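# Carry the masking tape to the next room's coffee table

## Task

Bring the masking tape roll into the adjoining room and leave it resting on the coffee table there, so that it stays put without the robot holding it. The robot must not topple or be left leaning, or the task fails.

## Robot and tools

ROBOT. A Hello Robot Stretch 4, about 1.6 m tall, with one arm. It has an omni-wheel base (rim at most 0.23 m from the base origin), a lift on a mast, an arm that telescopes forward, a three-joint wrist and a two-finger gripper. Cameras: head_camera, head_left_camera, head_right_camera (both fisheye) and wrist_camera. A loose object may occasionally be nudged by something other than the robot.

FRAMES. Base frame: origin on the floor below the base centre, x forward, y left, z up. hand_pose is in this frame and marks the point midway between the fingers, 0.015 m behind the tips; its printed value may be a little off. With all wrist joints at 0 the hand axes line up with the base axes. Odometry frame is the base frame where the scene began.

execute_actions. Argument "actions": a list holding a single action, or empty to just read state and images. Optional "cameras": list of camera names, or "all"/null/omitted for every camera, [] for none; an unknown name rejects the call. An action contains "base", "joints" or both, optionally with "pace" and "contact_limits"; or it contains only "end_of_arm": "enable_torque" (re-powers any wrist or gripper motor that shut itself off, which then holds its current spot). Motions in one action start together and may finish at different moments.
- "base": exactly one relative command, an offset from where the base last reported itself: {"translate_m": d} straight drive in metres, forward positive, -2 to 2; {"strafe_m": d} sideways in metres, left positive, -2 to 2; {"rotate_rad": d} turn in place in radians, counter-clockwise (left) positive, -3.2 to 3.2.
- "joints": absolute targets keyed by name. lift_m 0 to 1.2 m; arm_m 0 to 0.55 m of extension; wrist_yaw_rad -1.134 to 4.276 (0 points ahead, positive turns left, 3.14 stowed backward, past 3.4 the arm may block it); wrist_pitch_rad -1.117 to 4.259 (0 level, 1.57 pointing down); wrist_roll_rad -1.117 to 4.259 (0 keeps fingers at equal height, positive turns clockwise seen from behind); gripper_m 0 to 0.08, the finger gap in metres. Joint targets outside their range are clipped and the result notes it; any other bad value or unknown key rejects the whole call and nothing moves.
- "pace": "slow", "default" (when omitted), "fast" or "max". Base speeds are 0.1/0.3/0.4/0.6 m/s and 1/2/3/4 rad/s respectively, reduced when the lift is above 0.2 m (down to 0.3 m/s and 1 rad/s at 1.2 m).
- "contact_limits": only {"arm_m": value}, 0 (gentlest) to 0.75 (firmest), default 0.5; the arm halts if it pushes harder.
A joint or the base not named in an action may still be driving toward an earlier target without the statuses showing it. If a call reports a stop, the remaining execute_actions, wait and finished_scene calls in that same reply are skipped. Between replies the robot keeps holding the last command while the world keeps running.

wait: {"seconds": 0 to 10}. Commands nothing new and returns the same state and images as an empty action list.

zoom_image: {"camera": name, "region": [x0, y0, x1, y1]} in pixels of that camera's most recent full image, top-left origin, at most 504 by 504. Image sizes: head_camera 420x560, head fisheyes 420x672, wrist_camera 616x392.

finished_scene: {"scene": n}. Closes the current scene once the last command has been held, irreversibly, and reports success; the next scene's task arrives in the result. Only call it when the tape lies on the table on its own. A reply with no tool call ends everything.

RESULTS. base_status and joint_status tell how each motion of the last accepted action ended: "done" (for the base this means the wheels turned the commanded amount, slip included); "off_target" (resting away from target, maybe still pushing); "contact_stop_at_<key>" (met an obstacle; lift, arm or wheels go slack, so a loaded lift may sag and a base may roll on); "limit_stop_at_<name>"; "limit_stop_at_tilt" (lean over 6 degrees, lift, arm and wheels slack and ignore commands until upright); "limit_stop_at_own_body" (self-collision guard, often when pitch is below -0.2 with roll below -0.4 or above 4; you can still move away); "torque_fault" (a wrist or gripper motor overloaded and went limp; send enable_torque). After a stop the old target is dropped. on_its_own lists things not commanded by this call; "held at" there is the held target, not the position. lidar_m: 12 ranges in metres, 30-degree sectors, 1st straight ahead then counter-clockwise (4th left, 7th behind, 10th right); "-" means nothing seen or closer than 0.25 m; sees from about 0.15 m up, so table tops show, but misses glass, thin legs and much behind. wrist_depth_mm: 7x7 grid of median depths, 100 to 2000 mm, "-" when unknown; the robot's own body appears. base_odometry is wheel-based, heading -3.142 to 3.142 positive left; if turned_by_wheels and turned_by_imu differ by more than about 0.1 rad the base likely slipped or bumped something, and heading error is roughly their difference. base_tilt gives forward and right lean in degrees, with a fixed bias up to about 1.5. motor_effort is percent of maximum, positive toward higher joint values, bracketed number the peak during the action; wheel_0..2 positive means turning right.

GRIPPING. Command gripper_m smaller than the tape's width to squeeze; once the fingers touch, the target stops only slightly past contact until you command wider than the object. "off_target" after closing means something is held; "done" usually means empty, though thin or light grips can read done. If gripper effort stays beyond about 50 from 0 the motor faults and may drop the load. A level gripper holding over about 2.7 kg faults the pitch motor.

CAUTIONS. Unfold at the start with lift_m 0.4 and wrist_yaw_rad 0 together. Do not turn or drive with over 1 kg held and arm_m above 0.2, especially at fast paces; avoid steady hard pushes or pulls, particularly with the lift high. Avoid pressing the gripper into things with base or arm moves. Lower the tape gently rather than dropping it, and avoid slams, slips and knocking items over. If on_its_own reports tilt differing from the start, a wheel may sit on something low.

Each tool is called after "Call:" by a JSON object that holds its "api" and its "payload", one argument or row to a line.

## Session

Call:
{"api": "execute_actions", "payload": {
  "actions": []
}}

Scene clock: 0.00 s.
base_odometry: x=+0.000 y=+0.000 heading=+0.000 (m, m, rad; odometry frame)
turned_by_wheels: +0.000 (rad since the last result)
turned_by_imu: +0.000 (rad since the last result)
base_tilt: forward=+0.6 right=+0.4 (deg)
lidar_m: 0.83 0.76 0.78 0.96 0.87 0.88 1.03 0.92 0.93 1.16 1.26 2.78
base_status: not commanded
joint_positions: lift_m=+0.264 arm_m=-0.001 wrist_yaw_rad=+3.127 wrist_pitch_rad=-0.005 wrist_roll_rad=-0.017 gripper_m=+0.040
joint_status: not commanded
motor_effort: lift_m=+19 arm_m=-1 wrist_yaw_rad=-1 wrist_pitch_rad=-8 wrist_roll_rad=+1 gripper_m=+0 wheel_0=+0 wheel_1=+0 wheel_2=+0 (%)
hand_pose: x=-0.0410 y=+0.0905 z=+0.4433 quat_wxyz=(+0.007, +0.002, -0.008, +1.000) (m; base frame)
wrist_depth_mm: - 141 1229 1336 1060 878 750 / - 140 1229 1336 1078 866 759 / - 123 178 1336 1078 878 759 / 105 139 220 1366 1078 878 759 / 139 976 1205 1336 1078 878 759 / 904 1025 1160 1308 1025 891 750 / 891 960 124 1118 120 809 759
pictures: head_camera, head_left_camera, head_right_camera, wrist_camera
Images, in order (width x height): head_camera 420x560, head_left_camera 420x672, head_right_camera 420x672, wrist_camera 616x392.

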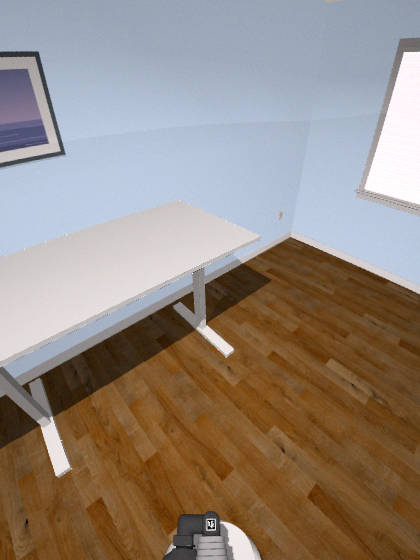

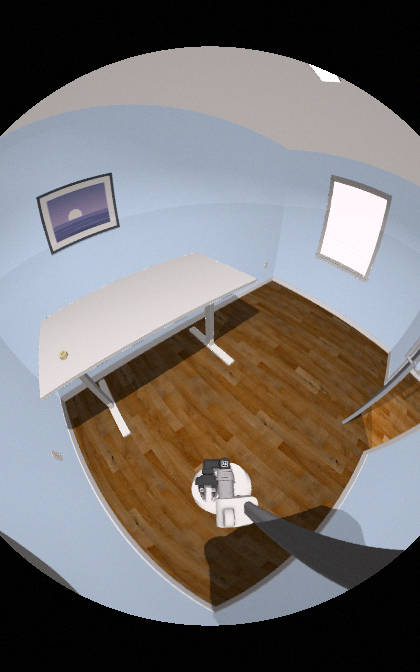

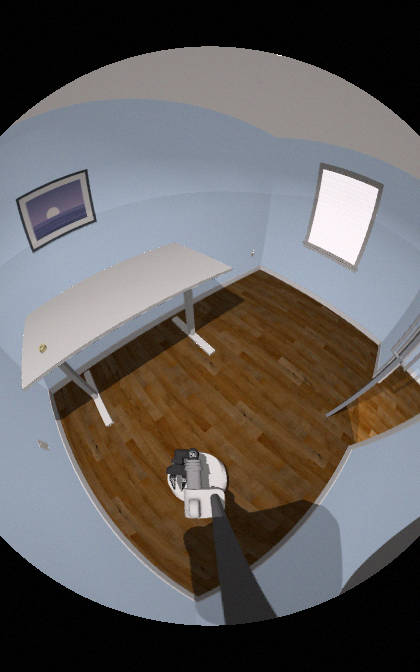

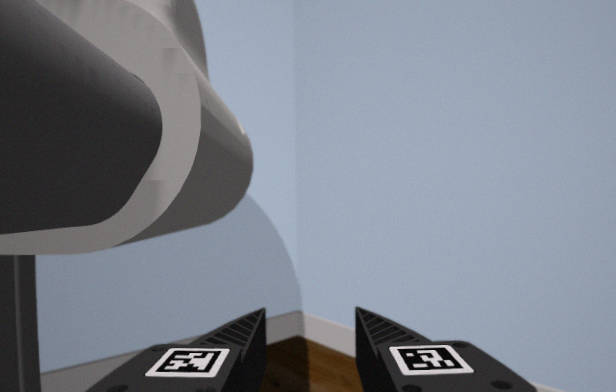

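Call:
{"api": "execute_actions", "payload": {
  "actions": [
    {"base":{"rotate_rad":1.1},"joints":{"wrist_yaw_rad":0,"lift_m":1.05,"wrist_pitch_rad":0.8,"gripper_m":0.08},"pace":"fast"}
  ],
  "cameras": []
}}

Call:
{"api": "execute_actions", "payload": {
  "actions": [
    {"base":{"translate_m":0.3},"joints":{"arm_m":0.2},"pace":"fast"}
  ],
  "cameras": ["head_camera","wrist_camera"]
}}

Scene clock: 12.43 s.
base_odometry: x=+0.000 y=+0.000 heading=+1.100 (m, m, rad; odometry frame)
turned_by_wheels: +1.100 (rad since the last result)
turned_by_imu: +1.086 (rad since the last result)
base_tilt: forward=+0.7 right=+0.5 (deg)
lidar_m: 0.77 0.96 0.87 0.88 1.02 0.91 0.93 1.22 1.36 1.27 0.82 0.77
base_status: done
joint_positions: lift_m=+1.050 arm_m=+0.000 wrist_yaw_rad=+0.000 wrist_pitch_rad=+0.802 wrist_roll_rad=-0.017 gripper_m=+0.080
joint_status: all done
motor_effort: lift_m=+20(22) arm_m=-1(1) wrist_yaw_rad=-2(9) wrist_pitch_rad=-6(7) wrist_roll_rad=+0(0) gripper_m=+3(1) wheel_0=+0(9) wheel_1=-1(12) wheel_2=-2(14) (%)
hand_pose: x=+0.3183 y=-0.0874 z=+1.0752 quat_wxyz=(+0.921, -0.008, +0.390, +0.003) (m; base frame)
wrist_depth_mm: 842 1042 691 691 683 668 676 / 866 1098 1537 1118 585 535 530 / 904 1160 1708 1808 1576 1430 1336 / 931 1255 1661 1708 1661 1618 1499 / 976 1308 1499 1499 1499 1499 1464 / 1025 1281 1366 1336 1308 1308 1281 / 1042 104 1138 1160 1138 107 -
pictures: none
No camera images: the call's "cameras" was empty. Leave "cameras" out to get every camera's image.

Scene clock: 14.77 s.
base_odometry: x=+0.136 y=+0.267 heading=+1.100 (m, m, rad; odometry frame)
turned_by_wheels: +0.000 (rad since the last result)
turned_by_imu: -0.002 (rad since the last result)
base_tilt: forward=+0.8 right=+0.4 (deg)
lidar_m: 0.51 0.84 0.75 0.77 0.95 1.19 1.21 1.51 2.96 0.83 0.56 0.51
base_status: done
joint_positions: lift_m=+1.050 arm_m=+0.199 wrist_yaw_rad=+0.000 wrist_pitch_rad=+0.802 wrist_roll_rad=-0.017 gripper_m=+0.080
joint_status: all done
motor_effort: lift_m=+20(20) arm_m=+5(6) wrist_yaw_rad=-1(0) wrist_pitch_rad=-5(6) wrist_roll_rad=+0(0) gripper_m=+2(2) wheel_0=+1(7) wheel_1=+2(9) wheel_2=-1(12) (%)
hand_pose: x=+0.5180 y=-0.0874 z=+1.0752 quat_wxyz=(+0.921, -0.008, +0.390, +0.003) (m; base frame)
wrist_depth_mm: 654 820 991 723 683 661 654 / 676 866 1078 535 530 530 525 / 707 904 445 445 439 433 436 / 732 404 379 364 375 373 368 / 732 332 330 329 325 324 320 / 759 300 291 293 289 287 283 / 809 104 253 260 251 107 -
pictures: head_camera, wrist_camera
Images, in order (width x height): head_camera 420x560, wrist_camera 616x392.

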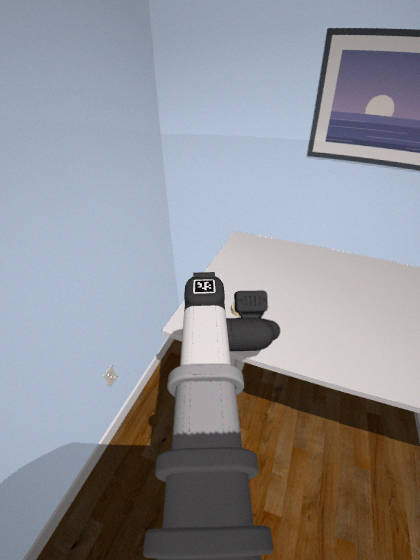

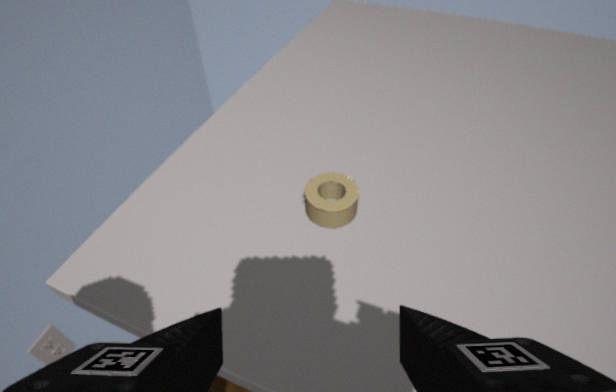

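Call:
{"api": "execute_actions", "payload": {
  "actions": [
    {"base":{"strafe_m":-0.021},"joints":{"arm_m":0.33,"lift_m":0.97}}
  ],
  "cameras": ["wrist_camera"]
}}

Scene clock: 20.87 s.
base_odometry: x=+0.155 y=+0.258 heading=+1.100 (m, m, rad; odometry frame)
turned_by_wheels: +0.000 (rad since the last result)
turned_by_imu: +0.000 (rad since the last result)
base_tilt: forward=+0.7 right=+0.4 (deg)
lidar_m: 0.51 0.85 0.77 0.77 0.97 1.20 1.22 1.49 2.93 0.81 0.53 0.48
base_status: done
joint_positions: lift_m=+0.970 arm_m=+0.329 wrist_yaw_rad=+0.000 wrist_pitch_rad=+0.802 wrist_roll_rad=-0.017 gripper_m=+0.080
joint_status: all done
motor_effort: lift_m=+17(18) arm_m=+5(5) wrist_yaw_rad=+0(1) wrist_pitch_rad=-6(6) wrist_roll_rad=+0(1) gripper_m=+2(2) wheel_0=+0(9) wheel_1=-1(9) wheel_2=+0(1) (%)
hand_pose: x=+0.6479 y=-0.0874 z=+0.9955 quat_wxyz=(+0.921, -0.008, +0.390, +0.003) (m; base frame)
wrist_depth_mm: 634 788 842 477 477 462 466 / 640 820 379 375 373 373 370 / 676 327 312 310 307 306 306 / 647 267 266 264 263 262 259 / 234 233 232 208 229 227 227 / 206 206 205 195 204 201 199 / 187 104 176 182 176 107 -
pictures: wrist_camera
Images, in order (width x height): wrist_camera 616x392.

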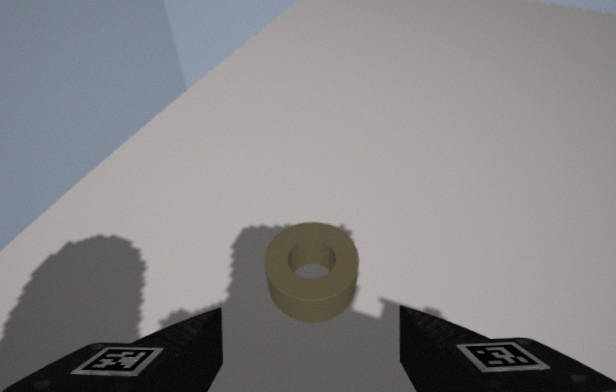

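Call:
{"api": "execute_actions", "payload": {
  "actions": [
    {"joints":{"arm_m":0.376,"lift_m":0.954}}
  ],
  "cameras": []
}}

Call:
{"api": "execute_actions", "payload": {
  "actions": [
    {"joints":{"gripper_m":0.03}}
  ],
  "cameras": []
}}

Call:
{"api": "execute_actions", "payload": {
  "actions": [
    {"joints":{"lift_m":1.0}}
  ],
  "cameras": ["wrist_camera"]
}}

Call:
{"api": "execute_actions", "payload": {
  "actions": [
    {"base":{"translate_m":-0.3},"joints":{"arm_m":0},"pace":"fast"}
  ],
  "cameras": []
}}

Call:
{"api": "execute_actions", "payload": {
  "actions": [
    {"base":{"rotate_rad":-2.05},"joints":{"wrist_pitch_rad":1.4,"lift_m":0.3},"pace":"fast"}
  ]
}}

Scene clock: 29.30 s.
base_odometry: x=+0.155 y=+0.258 heading=+1.100 (m, m, rad; odometry frame)
turned_by_wheels: +0.000 (rad since the last result)
turned_by_imu: +0.000 (rad since the last result)
base_tilt: forward=+0.6 right=+0.3 (deg)
lidar_m: 0.50 0.85 0.76 0.79 0.99 1.20 1.21 1.51 2.93 0.82 0.53 0.49
base_status: not commanded
joint_positions: lift_m=+0.954 arm_m=+0.375 wrist_yaw_rad=+0.000 wrist_pitch_rad=+0.802 wrist_roll_rad=-0.017 gripper_m=+0.080
joint_status: all done
motor_effort: lift_m=+16(18) arm_m=+5(7) wrist_yaw_rad=+0(0) wrist_pitch_rad=-5(6) wrist_roll_rad=+1(1) gripper_m=+2(3) wheel_0=+0(0) wheel_1=-1(1) wheel_2=+0(0) (%)
hand_pose: x=+0.6939 y=-0.0874 z=+0.9795 quat_wxyz=(+0.921, -0.008, +0.390, +0.003) (m; base frame)
wrist_depth_mm: 615 768 798 439 433 424 424 / 627 798 347 343 340 340 340 / 654 300 287 283 281 281 279 / 634 246 244 243 241 238 237 / 213 213 212 211 209 208 207 / 189 188 187 164 185 183 182 / 171 104 160 143 148 107 -
pictures: none
No camera images: the call's "cameras" was empty. Leave "cameras" out to get every camera's image.

Scene clock: 30.40 s.
base_odometry: x=+0.155 y=+0.258 heading=+1.100 (m, m, rad; odometry frame)
turned_by_wheels: +0.000 (rad since the last result)
turned_by_imu: +0.000 (rad since the last result)
base_tilt: forward=+0.8 right=+0.5 (deg)
lidar_m: 0.52 0.85 0.77 0.79 0.99 1.20 1.22 1.48 2.93 0.79 0.55 0.48
base_status: not commanded
joint_positions: lift_m=+0.954 arm_m=+0.375 wrist_yaw_rad=+0.000 wrist_pitch_rad=+0.802 wrist_roll_rad=-0.017 gripper_m=+0.048
joint_status: gripper_m off_target (ended at +0.048, target +0.030)
on_its_own: gripper_m is held at +0.042, not at your +0.030, by its contact guard: the fingers met something
motor_effort: lift_m=+17(17) arm_m=+5(5) wrist_yaw_rad=+0(0) wrist_pitch_rad=-5(3) wrist_roll_rad=+2(0) gripper_m=-40(37) wheel_0=+0(0) wheel_1=-1(1) wheel_2=+0(0) (%)
hand_pose: x=+0.6939 y=-0.0874 z=+0.9795 quat_wxyz=(+0.921, -0.008, +0.390, +0.003) (m; base frame)
wrist_depth_mm: 609 768 798 436 436 421 424 / 627 798 347 345 342 340 340 / 647 300 286 283 282 281 279 / 634 246 244 243 239 238 237 / 213 213 213 211 210 208 206 / 188 188 187 164 186 184 182 / 169 172 128 143 122 138 -
pictures: none
No camera images: the call's "cameras" was empty. Leave "cameras" out to get every camera's image.

Scene clock: 31.47 s.
base_odometry: x=+0.155 y=+0.258 heading=+1.100 (m, m, rad; odometry frame)
turned_by_wheels: +0.000 (rad since the last result)
turned_by_imu: +0.000 (rad since the last result)
base_tilt: forward=+0.8 right=+0.5 (deg)
lidar_m: 0.50 0.86 0.78 0.78 0.99 1.21 1.22 1.50 2.93 0.81 0.53 0.49
base_status: not commanded
joint_positions: lift_m=+1.000 arm_m=+0.375 wrist_yaw_rad=+0.000 wrist_pitch_rad=+0.802 wrist_roll_rad=-0.017 gripper_m=+0.048
joint_status: all done
on_its_own: gripper_m is held at +0.042, not at your +0.030, by its contact guard: the fingers met something
motor_effort: lift_m=+21(24) arm_m=+5(5) wrist_yaw_rad=+0(0) wrist_pitch_rad=-5(5) wrist_roll_rad=+0(1) gripper_m=-40(39) wheel_0=+0(0) wheel_1=-1(1) wheel_2=+0(0) (%)
hand_pose: x=+0.6939 y=-0.0874 z=+1.0252 quat_wxyz=(+0.921, -0.008, +0.390, +0.003) (m; base frame)
wrist_depth_mm: 615 768 798 585 549 535 530 / 627 809 878 436 430 430 430 / 654 831 362 359 355 353 353 / 683 319 307 306 303 301 301 / 683 270 268 266 264 263 260 / 237 237 237 164 234 232 230 / 214 216 128 143 122 160 211
pictures: wrist_camera
Images, in order (width x height): wrist_camera 616x392.

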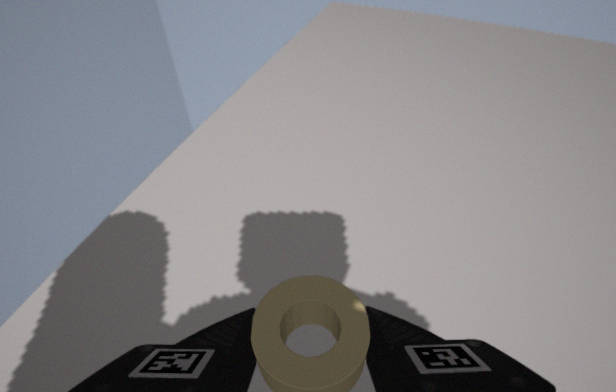

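Scene clock: 33.73 s.
base_odometry: x=+0.019 y=-0.009 heading=+1.100 (m, m, rad; odometry frame)
turned_by_wheels: +0.000 (rad since the last result)
turned_by_imu: +0.002 (rad since the last result)
base_tilt: forward=+0.7 right=+0.6 (deg)
lidar_m: 0.77 0.97 0.88 0.90 1.02 0.92 0.96 1.21 1.32 1.25 0.84 0.75
base_status: done
joint_positions: lift_m=+1.000 arm_m=+0.001 wrist_yaw_rad=+0.000 wrist_pitch_rad=+0.803 wrist_roll_rad=-0.017 gripper_m=+0.048
joint_status: all done
on_its_own: gripper_m is held at +0.042, not at your +0.030, by its contact guard: the fingers met something
motor_effort: lift_m=+20(21) arm_m=-5(7) wrist_yaw_rad=+0(0) wrist_pitch_rad=-8(7) wrist_roll_rad=+1(1) gripper_m=-41(40) wheel_0=-2(7) wheel_1=-3(10) wheel_2=+2(17) (%)
hand_pose: x=+0.3195 y=-0.0875 z=+1.0251 quat_wxyz=(+0.921, -0.008, +0.391, +0.003) (m; base frame)
wrist_depth_mm: 854 1060 634 597 554 535 544 / 878 1138 1576 1537 1430 1281 477 / 917 1205 1756 1756 1618 1430 1308 / 960 1255 1618 1576 1661 1537 1430 / 1008 1308 1430 1430 1430 1430 1397 / 1042 1255 1281 164 1255 1255 1229 / 1078 1182 128 143 122 627 1138
pictures: none
No camera images: the call's "cameras" was empty. Leave "cameras" out to get every camera's image.

Scene clock: 36.57 s.
base_odometry: x=+0.019 y=-0.009 heading=-0.949 (m, m, rad; odometry frame)
turned_by_wheels: -2.049 (rad since the last result)
turned_by_imu: -2.024 (rad since the last result)
base_tilt: forward=+0.8 right=+0.4 (deg)
lidar_m: 2.78 1.18 0.81 0.75 0.79 0.96 0.88 0.92 0.99 0.93 0.93 1.24
base_status: done
joint_positions: lift_m=+0.300 arm_m=+0.001 wrist_yaw_rad=+0.000 wrist_pitch_rad=+1.401 wrist_roll_rad=-0.017 gripper_m=+0.048
joint_status: all done
on_its_own: gripper_m is held at +0.042, not at your +0.030, by its contact guard: the fingers met something
motor_effort: lift_m=+17(18) arm_m=-5(5) wrist_yaw_rad=+1(2) wrist_pitch_rad=+0(2) wrist_roll_rad=+1(1) gripper_m=-39(40) wheel_0=+3(6) wheel_1=+5(10) wheel_2=+4(10) (%)
hand_pose: x=+0.2078 y=-0.0874 z=+0.2688 quat_wxyz=(+0.765, -0.006, +0.644, +0.005) (m; base frame)
wrist_depth_mm: 473 473 469 469 469 466 466 / 462 462 455 455 459 452 452 / 449 449 442 439 442 439 439 / 439 436 436 433 433 427 430 / 427 424 421 421 418 418 415 / 413 410 259 164 410 404 404 / 214 213 128 143 122 253 397
pictures: head_camera, head_left_camera, head_right_camera, wrist_camera
Images, in order (width x height): head_camera 420x560, head_left_camera 420x672, head_right_camera 420x672, wrist_camera 616x392.

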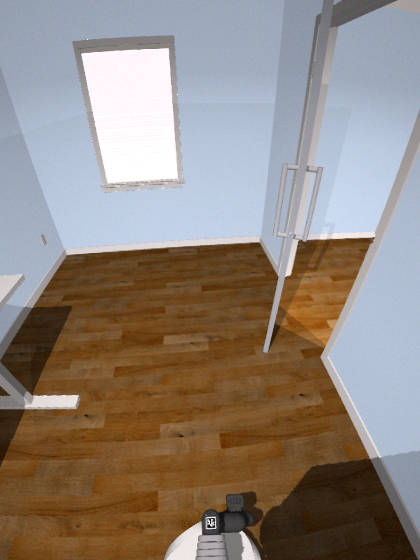

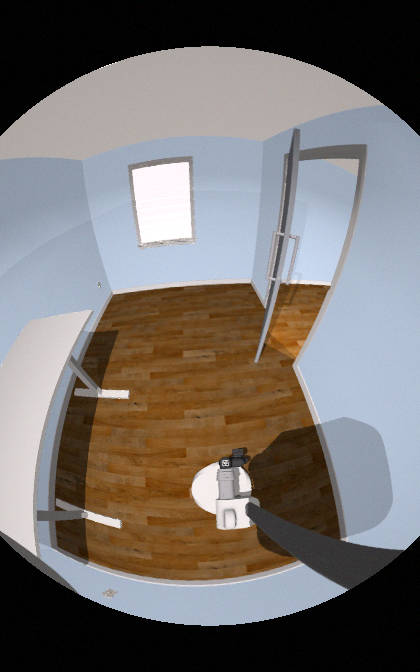

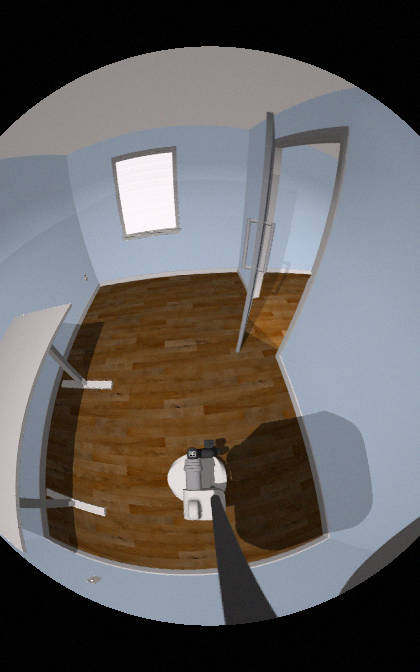

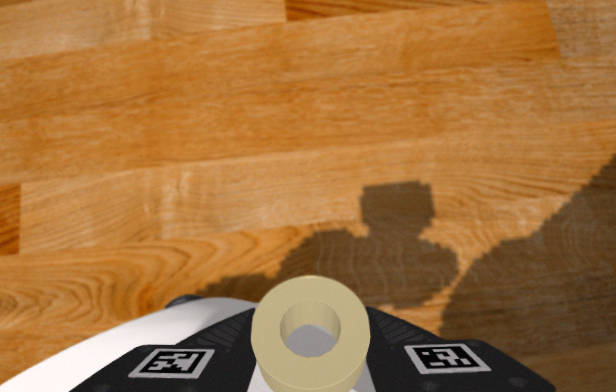

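Call:
{"api": "execute_actions", "payload": {
  "actions": [
    {"base":{"rotate_rad":0.18},"pace":"fast"}
  ],
  "cameras": []
}}

Call:
{"api": "execute_actions", "payload": {
  "actions": [
    {"base":{"strafe_m":-0.6},"pace":"max"}
  ],
  "cameras": []
}}

Call:
{"api": "execute_actions", "payload": {
  "actions": [
    {"base":{"translate_m":0.55},"pace":"fast"}
  ]
}}

Scene clock: 44.10 s.
base_odometry: x=+0.019 y=-0.009 heading=-0.770 (m, m, rad; odometry frame)
turned_by_wheels: +0.180 (rad since the last result)
turned_by_imu: +0.177 (rad since the last result)
base_tilt: forward=+0.9 right=+0.5 (deg)
lidar_m: 2.81 1.00 0.78 0.76 0.82 0.91 0.89 0.98 0.93 0.93 1.01 1.25
base_status: done
joint_positions: lift_m=+0.300 arm_m=+0.001 wrist_yaw_rad=+0.000 wrist_pitch_rad=+1.401 wrist_roll_rad=-0.017 gripper_m=+0.048
joint_status: not commanded
on_its_own: gripper_m is held at +0.042, not at your +0.030, by its contact guard: the fingers met something
motor_effort: lift_m=+17(17) arm_m=-5(5) wrist_yaw_rad=+0(2) wrist_pitch_rad=+1(3) wrist_roll_rad=+1(0) gripper_m=-40(39) wheel_0=-2(9) wheel_1=-2(9) wheel_2=-1(7) (%)
hand_pose: x=+0.2078 y=-0.0874 z=+0.2688 quat_wxyz=(+0.765, -0.006, +0.644, +0.005) (m; base frame)
wrist_depth_mm: 477 477 469 469 469 469 466 / 462 459 459 459 455 452 452 / 449 449 442 442 442 442 439 / 439 436 433 430 430 430 430 / 427 424 421 421 418 418 418 / 413 413 260 164 407 410 407 / 214 213 128 143 122 253 394
pictures: none
No camera images: the call's "cameras" was empty. Leave "cameras" out to get every camera's image.

Scene clock: 46.47 s.
base_odometry: x=-0.399 y=-0.440 heading=-0.770 (m, m, rad; odometry frame)
turned_by_wheels: +0.000 (rad since the last result)
turned_by_imu: -0.001 (rad since the last result)
base_tilt: forward=+0.6 right=+0.4 (deg)
lidar_m: 1.07 2.81 1.36 1.35 1.23 0.97 0.95 0.45 0.34 0.33 0.35 0.54
base_status: done
joint_positions: lift_m=+0.300 arm_m=+0.001 wrist_yaw_rad=+0.000 wrist_pitch_rad=+1.401 wrist_roll_rad=-0.017 gripper_m=+0.048
joint_status: not commanded
on_its_own: gripper_m is held at +0.042, not at your +0.030, by its contact guard: the fingers met something
motor_effort: lift_m=+18(19) arm_m=-5(5) wrist_yaw_rad=+1(0) wrist_pitch_rad=-2(1) wrist_roll_rad=+1(2) gripper_m=-41(39) wheel_0=-3(14) wheel_1=+1(17) wheel_2=+0(1) (%)
hand_pose: x=+0.2077 y=-0.0874 z=+0.2686 quat_wxyz=(+0.765, -0.006, +0.644, +0.005) (m; base frame)
wrist_depth_mm: 477 473 473 473 466 466 430 / 466 459 462 455 452 452 430 / 449 445 445 442 442 439 424 / 439 433 433 433 430 427 415 / 424 424 421 421 421 415 407 / 415 413 259 164 404 404 399 / 214 213 128 143 122 253 387
pictures: none
No camera images: the call's "cameras" was empty. Leave "cameras" out to get every camera's image.

Scene clock: 49.13 s.
base_odometry: x=-0.004 y=-0.823 heading=-0.770 (m, m, rad; odometry frame)
turned_by_wheels: +0.000 (rad since the last result)
turned_by_imu: -0.004 (rad since the last result)
base_tilt: forward=+0.6 right=+0.5 (deg)
lidar_m: 0.51 2.40 1.31 1.29 1.40 1.53 1.16 0.53 0.39 0.39 0.40 0.57
base_status: done
joint_positions: lift_m=+0.300 arm_m=+0.001 wrist_yaw_rad=+0.000 wrist_pitch_rad=+1.401 wrist_roll_rad=-0.017 gripper_m=+0.048
joint_status: not commanded
on_its_own: gripper_m is held at +0.042, not at your +0.030, by its contact guard: the fingers met something
motor_effort: lift_m=+19(19) arm_m=-5(5) wrist_yaw_rad=+0(0) wrist_pitch_rad=-4(4) wrist_roll_rad=+0(1) gripper_m=-40(39) wheel_0=-1(7) wheel_1=+3(9) wheel_2=+0(15) (%)
hand_pose: x=+0.2077 y=-0.0874 z=+0.2686 quat_wxyz=(+0.765, -0.006, +0.644, +0.005) (m; base frame)
wrist_depth_mm: 477 473 469 469 469 466 466 / 466 459 455 455 455 452 452 / 449 445 445 445 442 439 439 / 436 433 433 433 430 427 427 / 421 424 421 421 418 418 415 / 413 413 259 164 407 407 404 / 214 213 128 143 122 253 397
pictures: head_camera, head_left_camera, head_right_camera, wrist_camera
Images, in order (width x height): head_camera 420x560, head_left_camera 420x672, head_right_camera 420x672, wrist_camera 616x392.

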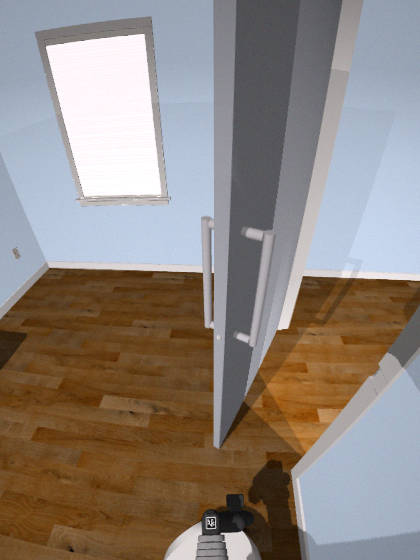

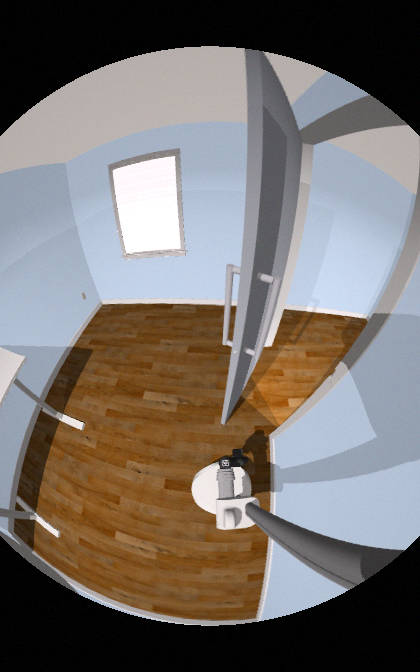

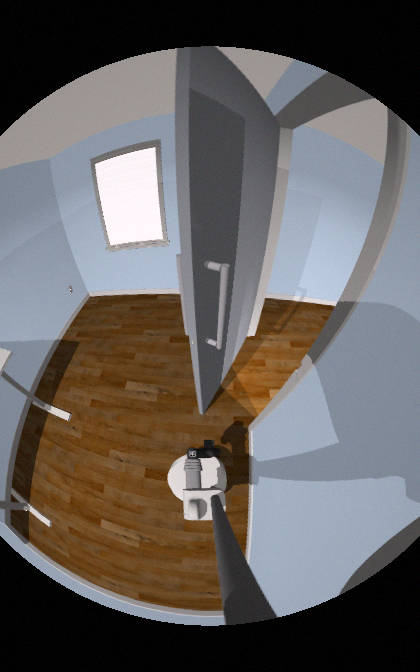

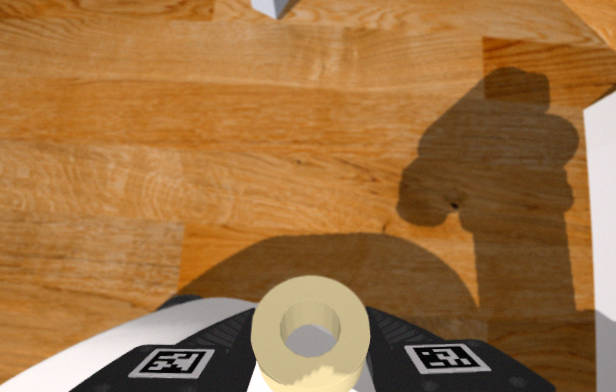

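Call:
{"api": "execute_actions", "payload": {
  "actions": [
    {"base":{"rotate_rad":-0.09}}
  ],
  "cameras": []
}}

Call:
{"api": "execute_actions", "payload": {
  "actions": [
    {"base":{"strafe_m":-0.12}}
  ],
  "cameras": []
}}

Call:
{"api": "execute_actions", "payload": {
  "actions": [
    {"base":{"translate_m":0.24},"pace":"fast"}
  ],
  "cameras": ["head_camera","head_left_camera"]
}}

Scene clock: 59.17 s.
base_odometry: x=-0.004 y=-0.823 heading=-0.859 (m, m, rad; odometry frame)
turned_by_wheels: -0.089 (rad since the last result)
turned_by_imu: -0.089 (rad since the last result)
base_tilt: forward=+0.8 right=+0.5 (deg)
lidar_m: 0.54 2.30 1.33 1.29 1.39 1.56 1.48 0.56 0.39 0.38 0.41 0.54
base_status: done
joint_positions: lift_m=+0.300 arm_m=+0.001 wrist_yaw_rad=+0.000 wrist_pitch_rad=+1.401 wrist_roll_rad=-0.017 gripper_m=+0.048
joint_status: not commanded
on_its_own: gripper_m is held at +0.042, not at your +0.030, by its contact guard: the fingers met something
motor_effort: lift_m=+18(18) arm_m=-5(5) wrist_yaw_rad=+2(1) wrist_pitch_rad=-4(4) wrist_roll_rad=+1(1) gripper_m=-40(40) wheel_0=+1(5) wheel_1=+4(9) wheel_2=+5(8) (%)
hand_pose: x=+0.2077 y=-0.0874 z=+0.2686 quat_wxyz=(+0.765, -0.006, +0.644, +0.005) (m; base frame)
wrist_depth_mm: 477 473 473 473 469 466 462 / 462 459 459 459 455 455 449 / 452 449 445 442 442 439 436 / 436 433 433 433 430 427 424 / 424 421 421 421 421 418 415 / 413 413 260 164 410 407 404 / 215 213 128 143 122 253 394
pictures: none
No camera images: the call's "cameras" was empty. Leave "cameras" out to get every camera's image.

Scene clock: 60.73 s.
base_odometry: x=-0.095 y=-0.901 heading=-0.859 (m, m, rad; odometry frame)
turned_by_wheels: +0.000 (rad since the last result)
turned_by_imu: +0.000 (rad since the last result)
base_tilt: forward=+0.8 right=+0.5 (deg)
lidar_m: 0.52 0.58 1.45 1.40 1.49 1.57 1.05 0.41 0.26 0.25 0.27 0.39
base_status: done
joint_positions: lift_m=+0.300 arm_m=+0.001 wrist_yaw_rad=+0.000 wrist_pitch_rad=+1.401 wrist_roll_rad=-0.017 gripper_m=+0.048
joint_status: not commanded
on_its_own: gripper_m is held at +0.042, not at your +0.030, by its contact guard: the fingers met something
motor_effort: lift_m=+19(19) arm_m=-5(5) wrist_yaw_rad=+0(0) wrist_pitch_rad=+1(3) wrist_roll_rad=+1(0) gripper_m=-39(39) wheel_0=+1(9) wheel_1=-1(11) wheel_2=+0(5) (%)
hand_pose: x=+0.2077 y=-0.0874 z=+0.2686 quat_wxyz=(+0.765, -0.006, +0.644, +0.005) (m; base frame)
wrist_depth_mm: 477 469 473 469 469 462 273 / 462 462 459 459 455 384 287 / 445 449 445 442 442 389 294 / 436 436 433 433 430 394 296 / 427 424 424 421 418 397 297 / 413 413 260 164 407 397 297 / 213 213 128 143 122 215 304
pictures: none
No camera images: the call's "cameras" was empty. Leave "cameras" out to get every camera's image.

Scene clock: 62.57 s.
base_odometry: x=+0.062 y=-1.083 heading=-0.859 (m, m, rad; odometry frame)
turned_by_wheels: +0.000 (rad since the last result)
turned_by_imu: -0.002 (rad since the last result)
base_tilt: forward=+0.7 right=+0.6 (deg)
lidar_m: 0.31 0.32 2.29 1.40 1.49 1.81 1.07 0.39 0.26 0.25 0.28 1.25
base_status: done
joint_positions: lift_m=+0.300 arm_m=+0.001 wrist_yaw_rad=+0.000 wrist_pitch_rad=+1.401 wrist_roll_rad=-0.017 gripper_m=+0.048
joint_status: not commanded
on_its_own: gripper_m is held at +0.042, not at your +0.030, by its contact guard: the fingers met something
motor_effort: lift_m=+18(19) arm_m=-5(5) wrist_yaw_rad=+0(1) wrist_pitch_rad=-2(3) wrist_roll_rad=+0(0) gripper_m=-39(39) wheel_0=+1(8) wheel_1=+3(10) wheel_2=-2(14) (%)
hand_pose: x=+0.2077 y=-0.0874 z=+0.2686 quat_wxyz=(+0.765, -0.006, +0.644, +0.005) (m; base frame)
wrist_depth_mm: 231 300 442 473 469 466 466 / 245 327 452 455 455 452 455 / 264 364 449 442 442 442 439 / 436 430 433 430 430 430 427 / 424 424 421 421 421 418 415 / 415 413 259 164 410 402 287 / 214 213 128 143 121 216 289
pictures: head_camera, head_left_camera
Images, in order (width x height): head_camera 420x560, head_left_camera 420x672.

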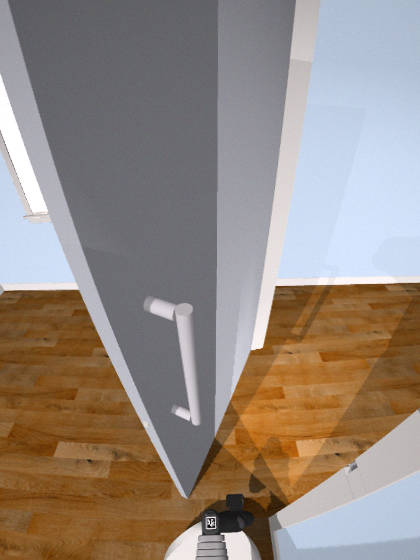

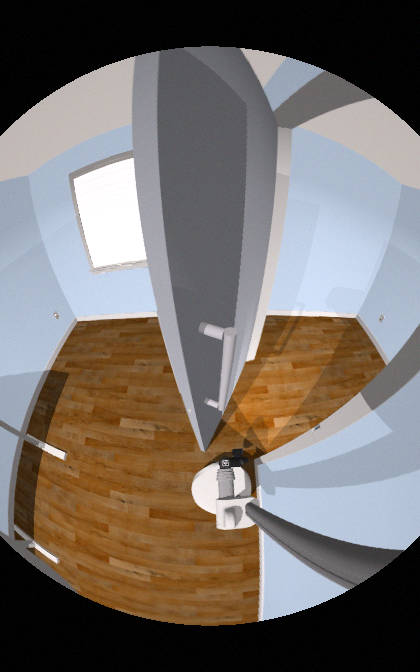

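Call:
{"api": "execute_actions", "payload": {
  "actions": [
    {"base":{"translate_m":0.37},"pace":"slow"}
  ],
  "cameras": ["head_right_camera","head_left_camera"]
}}

Scene clock: 72.83 s.
base_odometry: x=+0.303 y=-1.363 heading=-0.859 (m, m, rad; odometry frame)
turned_by_wheels: +0.000 (rad since the last result)
turned_by_imu: -0.003 (rad since the last result)
base_tilt: forward=+0.8 right=+0.4 (deg)
lidar_m: 0.28 0.25 - 0.25 1.47 2.11 1.10 0.40 0.31 2.52 2.30 0.64
base_status: done
joint_positions: lift_m=+0.300 arm_m=+0.001 wrist_yaw_rad=+0.000 wrist_pitch_rad=+1.401 wrist_roll_rad=-0.017 gripper_m=+0.048
joint_status: not commanded
on_its_own: gripper_m is held at +0.042, not at your +0.030, by its contact guard: the fingers met something
motor_effort: lift_m=+18(19) arm_m=-5(4) wrist_yaw_rad=+1(1) wrist_pitch_rad=+0(2) wrist_roll_rad=+0(1) gripper_m=-39(40) wheel_0=+4(10) wheel_1=+4(11) wheel_2=-5(15) (%)
hand_pose: x=+0.2078 y=-0.0874 z=+0.2686 quat_wxyz=(+0.765, -0.006, +0.644, +0.005) (m; base frame)
wrist_depth_mm: 161 202 281 436 469 466 466 / 173 226 327 455 455 452 455 / 192 259 397 445 442 439 442 / 215 301 430 430 430 427 430 / 244 355 421 418 415 418 415 / 281 364 259 164 407 404 404 / 214 213 128 143 122 253 394
pictures: head_left_camera, head_right_camera
Images, in order (width x height): head_left_camera 420x672, head_right_camera 420x672.

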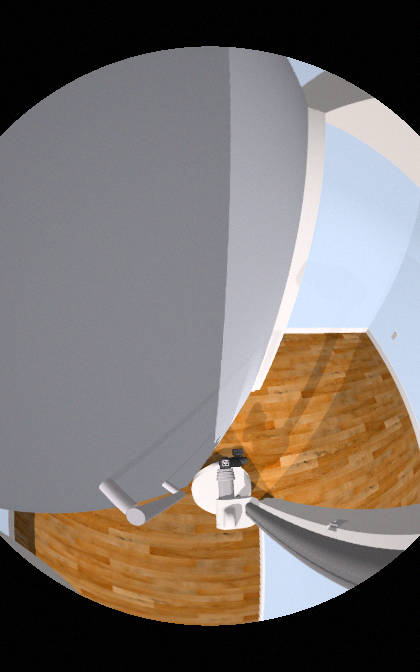

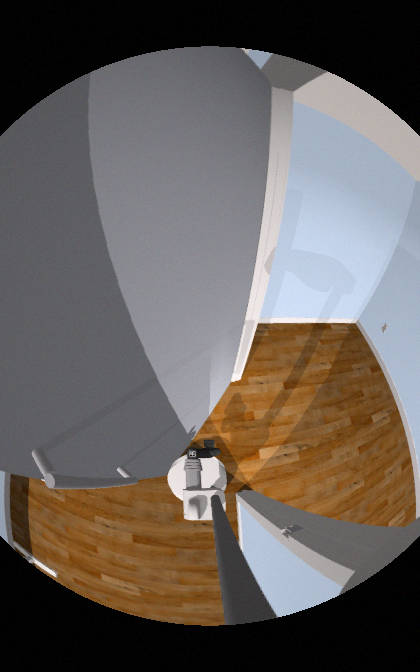

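Same as before.

Call:
{"api": "execute_actions", "payload": {
  "actions": [
    {"base":{"rotate_rad":-0.75},"pace":"slow"}
  ],
  "cameras": []
}}

Call:
{"api": "execute_actions", "payload": {
  "actions": [
    {"base":{"translate_m":0.3}}
  ],
  "cameras": []
}}

Call:
{"api": "execute_actions", "payload": {
  "actions": [
    {"base":{"rotate_rad":-0.5}}
  ],
  "cameras": ["head_right_camera","head_left_camera"]
}}

Scene clock: 84.53 s.
base_odometry: x=+0.303 y=-1.363 heading=-1.608 (m, m, rad; odometry frame)
turned_by_wheels: -0.749 (rad since the last result)
turned_by_imu: -0.740 (rad since the last result)
base_tilt: forward=+0.7 right=+0.4 (deg)
lidar_m: 1.85 0.36 0.25 - 0.25 1.56 2.36 2.12 0.53 0.30 0.31 2.53
base_status: done
joint_positions: lift_m=+0.300 arm_m=+0.001 wrist_yaw_rad=+0.000 wrist_pitch_rad=+1.401 wrist_roll_rad=-0.017 gripper_m=+0.048
joint_status: not commanded
on_its_own: gripper_m is held at +0.042, not at your +0.030, by its contact guard: the fingers met something
motor_effort: lift_m=+18(18) arm_m=-5(5) wrist_yaw_rad=+0(0) wrist_pitch_rad=-2(3) wrist_roll_rad=+1(1) gripper_m=-39(39) wheel_0=+4(8) wheel_1=+3(9) wheel_2=+5(10) (%)
hand_pose: x=+0.2078 y=-0.0874 z=+0.2686 quat_wxyz=(+0.765, -0.006, +0.644, +0.005) (m; base frame)
wrist_depth_mm: 477 473 469 469 469 462 466 / 462 459 455 455 455 452 452 / 449 449 445 445 442 442 439 / 436 436 436 430 427 427 427 / 421 421 421 421 418 418 415 / 413 413 259 164 407 407 407 / 214 213 128 143 122 253 379
pictures: none
No camera images: the call's "cameras" was empty. Leave "cameras" out to get every camera's image.

Scene clock: 87.00 s.
base_odometry: x=+0.292 y=-1.663 heading=-1.607 (m, m, rad; odometry frame)
turned_by_wheels: +0.000 (rad since the last result)
turned_by_imu: -0.003 (rad since the last result)
base_tilt: forward=+0.6 right=+0.6 (deg)
lidar_m: 1.62 0.42 0.26 0.25 0.25 0.31 2.66 2.35 0.36 2.08 2.31 2.31
base_status: done
joint_positions: lift_m=+0.300 arm_m=+0.001 wrist_yaw_rad=+0.000 wrist_pitch_rad=+1.401 wrist_roll_rad=-0.017 gripper_m=+0.048
joint_status: not commanded
on_its_own: gripper_m is held at +0.042, not at your +0.030, by its contact guard: the fingers met something
motor_effort: lift_m=+19(19) arm_m=-5(5) wrist_yaw_rad=+0(1) wrist_pitch_rad=-1(3) wrist_roll_rad=+1(0) gripper_m=-39(39) wheel_0=+1(8) wheel_1=+4(8) wheel_2=-2(14) (%)
hand_pose: x=+0.2078 y=-0.0874 z=+0.2686 quat_wxyz=(+0.765, -0.006, +0.644, +0.005) (m; base frame)
wrist_depth_mm: 473 473 473 469 469 462 466 / 462 462 459 455 452 452 452 / 449 449 445 442 442 442 439 / 436 436 433 433 433 430 427 / 427 424 421 421 418 415 415 / 413 413 259 164 407 407 407 / 214 213 128 143 122 253 394
pictures: none
No camera images: the call's "cameras" was empty. Leave "cameras" out to get every camera's image.

Scene clock: 88.27 s.
base_odometry: x=+0.292 y=-1.663 heading=-2.107 (m, m, rad; odometry frame)
turned_by_wheels: -0.499 (rad since the last result)
turned_by_imu: -0.493 (rad since the last result)
base_tilt: forward=+0.9 right=+0.3 (deg)
lidar_m: 2.33 1.57 0.40 0.26 0.25 0.25 0.32 2.12 2.33 0.36 2.07 2.32
base_status: done
joint_positions: lift_m=+0.300 arm_m=+0.001 wrist_yaw_rad=+0.000 wrist_pitch_rad=+1.401 wrist_roll_rad=-0.017 gripper_m=+0.048
joint_status: not commanded
on_its_own: gripper_m is held at +0.042, not at your +0.030, by its contact guard: the fingers met something
motor_effort: lift_m=+19(18) arm_m=-5(5) wrist_yaw_rad=+0(0) wrist_pitch_rad=-1(2) wrist_roll_rad=+1(0) gripper_m=-40(40) wheel_0=+3(8) wheel_1=+2(11) wheel_2=+3(9) (%)
hand_pose: x=+0.2078 y=-0.0874 z=+0.2686 quat_wxyz=(+0.765, -0.006, +0.644, +0.005) (m; base frame)
wrist_depth_mm: 477 477 473 469 466 462 462 / 462 462 459 455 455 452 452 / 449 449 445 442 442 439 439 / 436 433 433 430 433 427 427 / 424 424 421 418 418 418 415 / 413 413 259 164 407 407 404 / 214 213 128 143 122 253 394
pictures: head_left_camera, head_right_camera
Images, in order (width x height): head_left_camera 420x672, head_right_camera 420x672.

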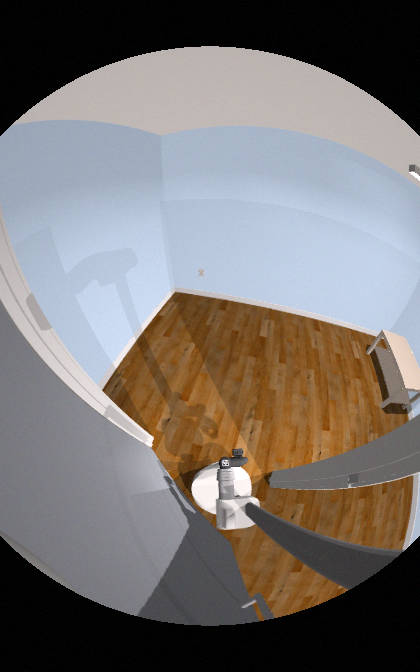

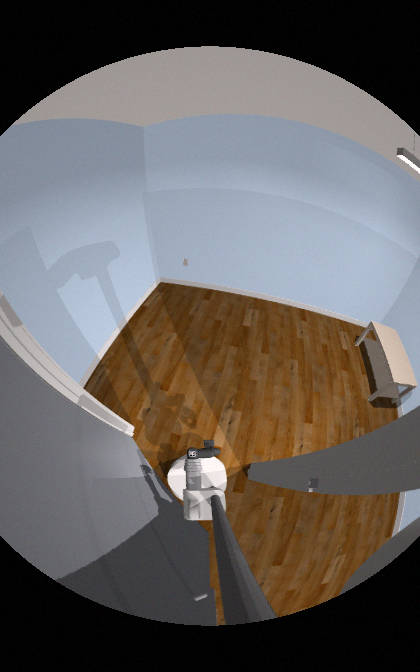

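Call:
{"api": "execute_actions", "payload": {
  "actions": [
    {"base":{"translate_m":0.6},"joints":{"wrist_pitch_rad":0.8,"lift_m":0.6},"pace":"max"}
  ],
  "cameras": []
}}

Call:
{"api": "execute_actions", "payload": {
  "actions": [
    {"base":{"rotate_rad":-1.35},"pace":"fast"}
  ],
  "cameras": []
}}

Call:
{"api": "execute_actions", "payload": {
  "actions": [
    {"base":{"translate_m":1.0},"pace":"max"}
  ],
  "cameras": ["head_camera"]
}}

Scene clock: 97.47 s.
base_odometry: x=-0.014 y=-2.179 heading=-2.107 (m, m, rad; odometry frame)
turned_by_wheels: +0.000 (rad since the last result)
turned_by_imu: -0.005 (rad since the last result)
base_tilt: forward=+0.8 right=+0.6 (deg)
lidar_m: 1.75 1.37 1.22 0.64 0.56 0.61 0.77 0.66 0.81 1.94 1.97 1.74
base_status: done
joint_positions: lift_m=+0.600 arm_m=+0.001 wrist_yaw_rad=+0.000 wrist_pitch_rad=+0.802 wrist_roll_rad=-0.017 gripper_m=+0.048
joint_status: all done
on_its_own: gripper_m is held at +0.042, not at your +0.030, by its contact guard: the fingers met something
motor_effort: lift_m=+19(25) arm_m=-4(5) wrist_yaw_rad=+0(1) wrist_pitch_rad=-5(12) wrist_roll_rad=+2(0) gripper_m=-40(39) wheel_0=+0(11) wheel_1=+1(10) wheel_2=+1(19) (%)
hand_pose: x=+0.3195 y=-0.0874 z=+0.6253 quat_wxyz=(+0.921, -0.008, +0.390, +0.003) (m; base frame)
wrist_depth_mm: 1255 1576 1661 1537 1430 1336 1281 / 1281 1537 1537 1537 1537 1430 1397 / 1281 1281 1308 1281 1308 1255 1281 / 1098 1098 1078 1098 1078 1060 1060 / 960 946 946 946 931 931 931 / 842 842 831 164 831 820 820 / 759 768 128 143 122 430 741
pictures: none
No camera images: the call's "cameras" was empty. Leave "cameras" out to get every camera's image.

Scene clock: 99.13 s.
base_odometry: x=-0.014 y=-2.179 heading=+2.827 (m, m, rad; odometry frame)
turned_by_wheels: -1.349 (rad since the last result)
turned_by_imu: -1.333 (rad since the last result)
base_tilt: forward=+0.6 right=+0.4 (deg)
lidar_m: 1.97 1.81 1.74 1.70 1.26 1.21 0.57 0.58 0.67 0.96 0.65 1.55
base_status: done
joint_positions: lift_m=+0.600 arm_m=+0.001 wrist_yaw_rad=+0.000 wrist_pitch_rad=+0.802 wrist_roll_rad=-0.017 gripper_m=+0.048
joint_status: not commanded
on_its_own: gripper_m is held at +0.042, not at your +0.030, by its contact guard: the fingers met something
motor_effort: lift_m=+19(19) arm_m=-5(5) wrist_yaw_rad=-1(0) wrist_pitch_rad=-6(5) wrist_roll_rad=+1(1) gripper_m=-40(40) wheel_0=+2(6) wheel_1=+2(12) wheel_2=+3(11) (%)
hand_pose: x=+0.3195 y=-0.0874 z=+0.6253 quat_wxyz=(+0.921, -0.008, +0.390, +0.003) (m; base frame)
wrist_depth_mm: 1464 1756 1983 1921 1808 1863 1808 / 1499 1576 1576 1537 1499 1537 1537 / 1336 1308 1281 1281 1281 1255 1255 / 1118 1098 1098 1078 1060 1078 1060 / 960 946 946 946 946 917 931 / 854 842 842 164 831 820 820 / 759 768 128 143 122 427 732
pictures: none
No camera images: the call's "cameras" was empty. Leave "cameras" out to get every camera's image.

Scene clock: 102.70 s.
base_odometry: x=-0.965 y=-1.869 heading=+2.827 (m, m, rad; odometry frame)
turned_by_wheels: +0.000 (rad since the last result)
turned_by_imu: -0.008 (rad since the last result)
base_tilt: forward=+0.6 right=+0.6 (deg)
lidar_m: 1.08 1.29 1.22 1.28 1.79 2.06 1.54 0.88 0.86 0.90 1.25 1.02
base_status: done
joint_positions: lift_m=+0.600 arm_m=+0.001 wrist_yaw_rad=+0.000 wrist_pitch_rad=+0.802 wrist_roll_rad=-0.017 gripper_m=+0.048
joint_status: not commanded
on_its_own: gripper_m is held at +0.042, not at your +0.030, by its contact guard: the fingers met something
motor_effort: lift_m=+19(19) arm_m=-5(5) wrist_yaw_rad=+0(1) wrist_pitch_rad=-6(6) wrist_roll_rad=+0(1) gripper_m=-39(39) wheel_0=+0(9) wheel_1=+4(11) wheel_2=+1(13) (%)
hand_pose: x=+0.3195 y=-0.0874 z=+0.6253 quat_wxyz=(+0.921, -0.008, +0.390, +0.003) (m; base frame)
wrist_depth_mm: 1060 1281 1464 946 820 798 809 / 1098 1397 1499 1255 1229 1118 691 / 1160 1281 1281 1255 1118 1008 1042 / 1118 1078 1078 1078 1098 1042 1060 / 960 946 946 946 931 931 931 / 854 842 842 164 831 820 809 / 759 759 128 143 122 427 741
pictures: head_camera
Images, in order (width x height): head_camera 420x560.

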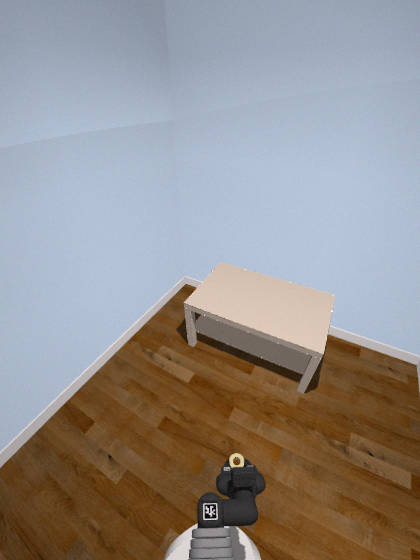

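Call:
{"api": "execute_actions", "payload": {
  "actions": [
    {"base":{"rotate_rad":-0.15},"joints":{"arm_m":0.2},"pace":"fast"}
  ],
  "cameras": []
}}

Call:
{"api": "execute_actions", "payload": {
  "actions": [
    {"base":{"translate_m":0.55},"joints":{"arm_m":0.42,"lift_m":0.52},"pace":"max"}
  ],
  "cameras": ["head_camera","wrist_camera"]
}}

Scene clock: 109.67 s.
base_odometry: x=-0.965 y=-1.869 heading=+2.678 (m, m, rad; odometry frame)
turned_by_wheels: -0.150 (rad since the last result)
turned_by_imu: -0.148 (rad since the last result)
base_tilt: forward=+0.7 right=+0.6 (deg)
lidar_m: 1.03 1.29 1.22 1.23 1.57 2.07 1.56 1.50 0.86 0.87 1.08 1.03
base_status: done
joint_positions: lift_m=+0.600 arm_m=+0.199 wrist_yaw_rad=+0.000 wrist_pitch_rad=+0.802 wrist_roll_rad=-0.017 gripper_m=+0.048
joint_status: all done
on_its_own: gripper_m is held at +0.042, not at your +0.030, by its contact guard: the fingers met something
motor_effort: lift_m=+19(19) arm_m=+5(6) wrist_yaw_rad=+1(1) wrist_pitch_rad=-6(7) wrist_roll_rad=+0(1) gripper_m=-40(40) wheel_0=+0(5) wheel_1=+2(11) wheel_2=+3(7) (%)
hand_pose: x=+0.5179 y=-0.0874 z=+0.6253 quat_wxyz=(+0.921, -0.008, +0.390, +0.003) (m; base frame)
wrist_depth_mm: 1118 891 831 809 809 778 1008 / 1160 1308 1160 699 661 634 1060 / 1182 1255 1078 1025 1025 946 1182 / 1118 1098 1098 1060 1025 854 1078 / 960 960 960 946 931 891 931 / 831 842 831 164 831 831 820 / 750 768 128 143 122 427 741
pictures: none
No camera images: the call's "cameras" was empty. Leave "cameras" out to get every camera's image.

Scene clock: 112.30 s.
base_odometry: x=-1.457 y=-1.623 heading=+2.678 (m, m, rad; odometry frame)
turned_by_wheels: +0.000 (rad since the last result)
turned_by_imu: -0.004 (rad since the last result)
base_tilt: forward=+0.8 right=+0.4 (deg)
lidar_m: 0.53 0.67 1.02 1.04 1.29 2.57 2.10 1.17 1.07 1.06 0.58 0.52
base_status: done
joint_positions: lift_m=+0.520 arm_m=+0.419 wrist_yaw_rad=+0.000 wrist_pitch_rad=+0.802 wrist_roll_rad=-0.017 gripper_m=+0.048
joint_status: all done
on_its_own: gripper_m is held at +0.042, not at your +0.030, by its contact guard: the fingers met something
motor_effort: lift_m=+18(16) arm_m=+5(6) wrist_yaw_rad=+0(3) wrist_pitch_rad=-5(8) wrist_roll_rad=+2(1) gripper_m=-39(40) wheel_0=+1(8) wheel_1=+3(10) wheel_2=+0(16) (%)
hand_pose: x=+0.7379 y=-0.0874 z=+0.5454 quat_wxyz=(+0.921, -0.008, +0.390, +0.003) (m; base frame)
wrist_depth_mm: 741 668 597 539 500 459 430 / 820 488 477 473 521 496 469 / 404 399 397 392 392 387 387 / 342 338 336 334 332 329 329 / 294 294 294 291 289 287 285 / 260 259 258 164 255 254 251 / 234 236 128 143 122 170 229
pictures: head_camera, wrist_camera
Images, in order (width x height): head_camera 420x560, wrist_camera 616x392.

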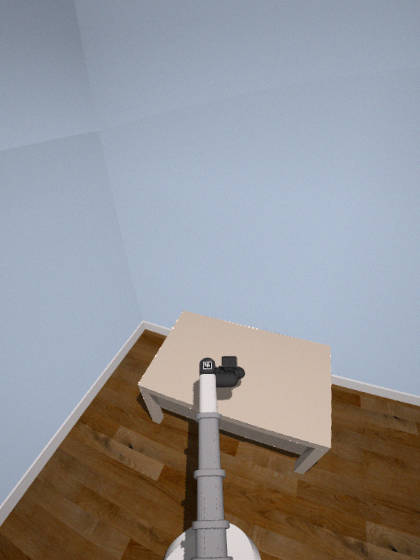

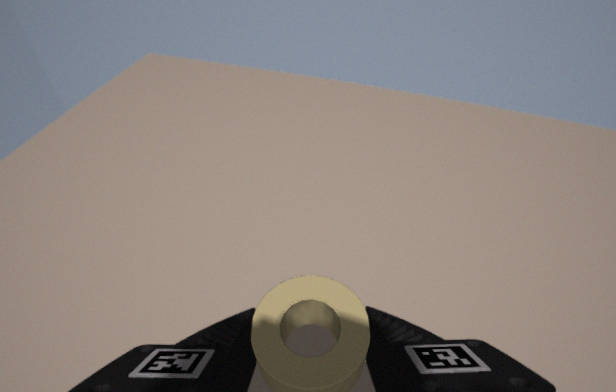

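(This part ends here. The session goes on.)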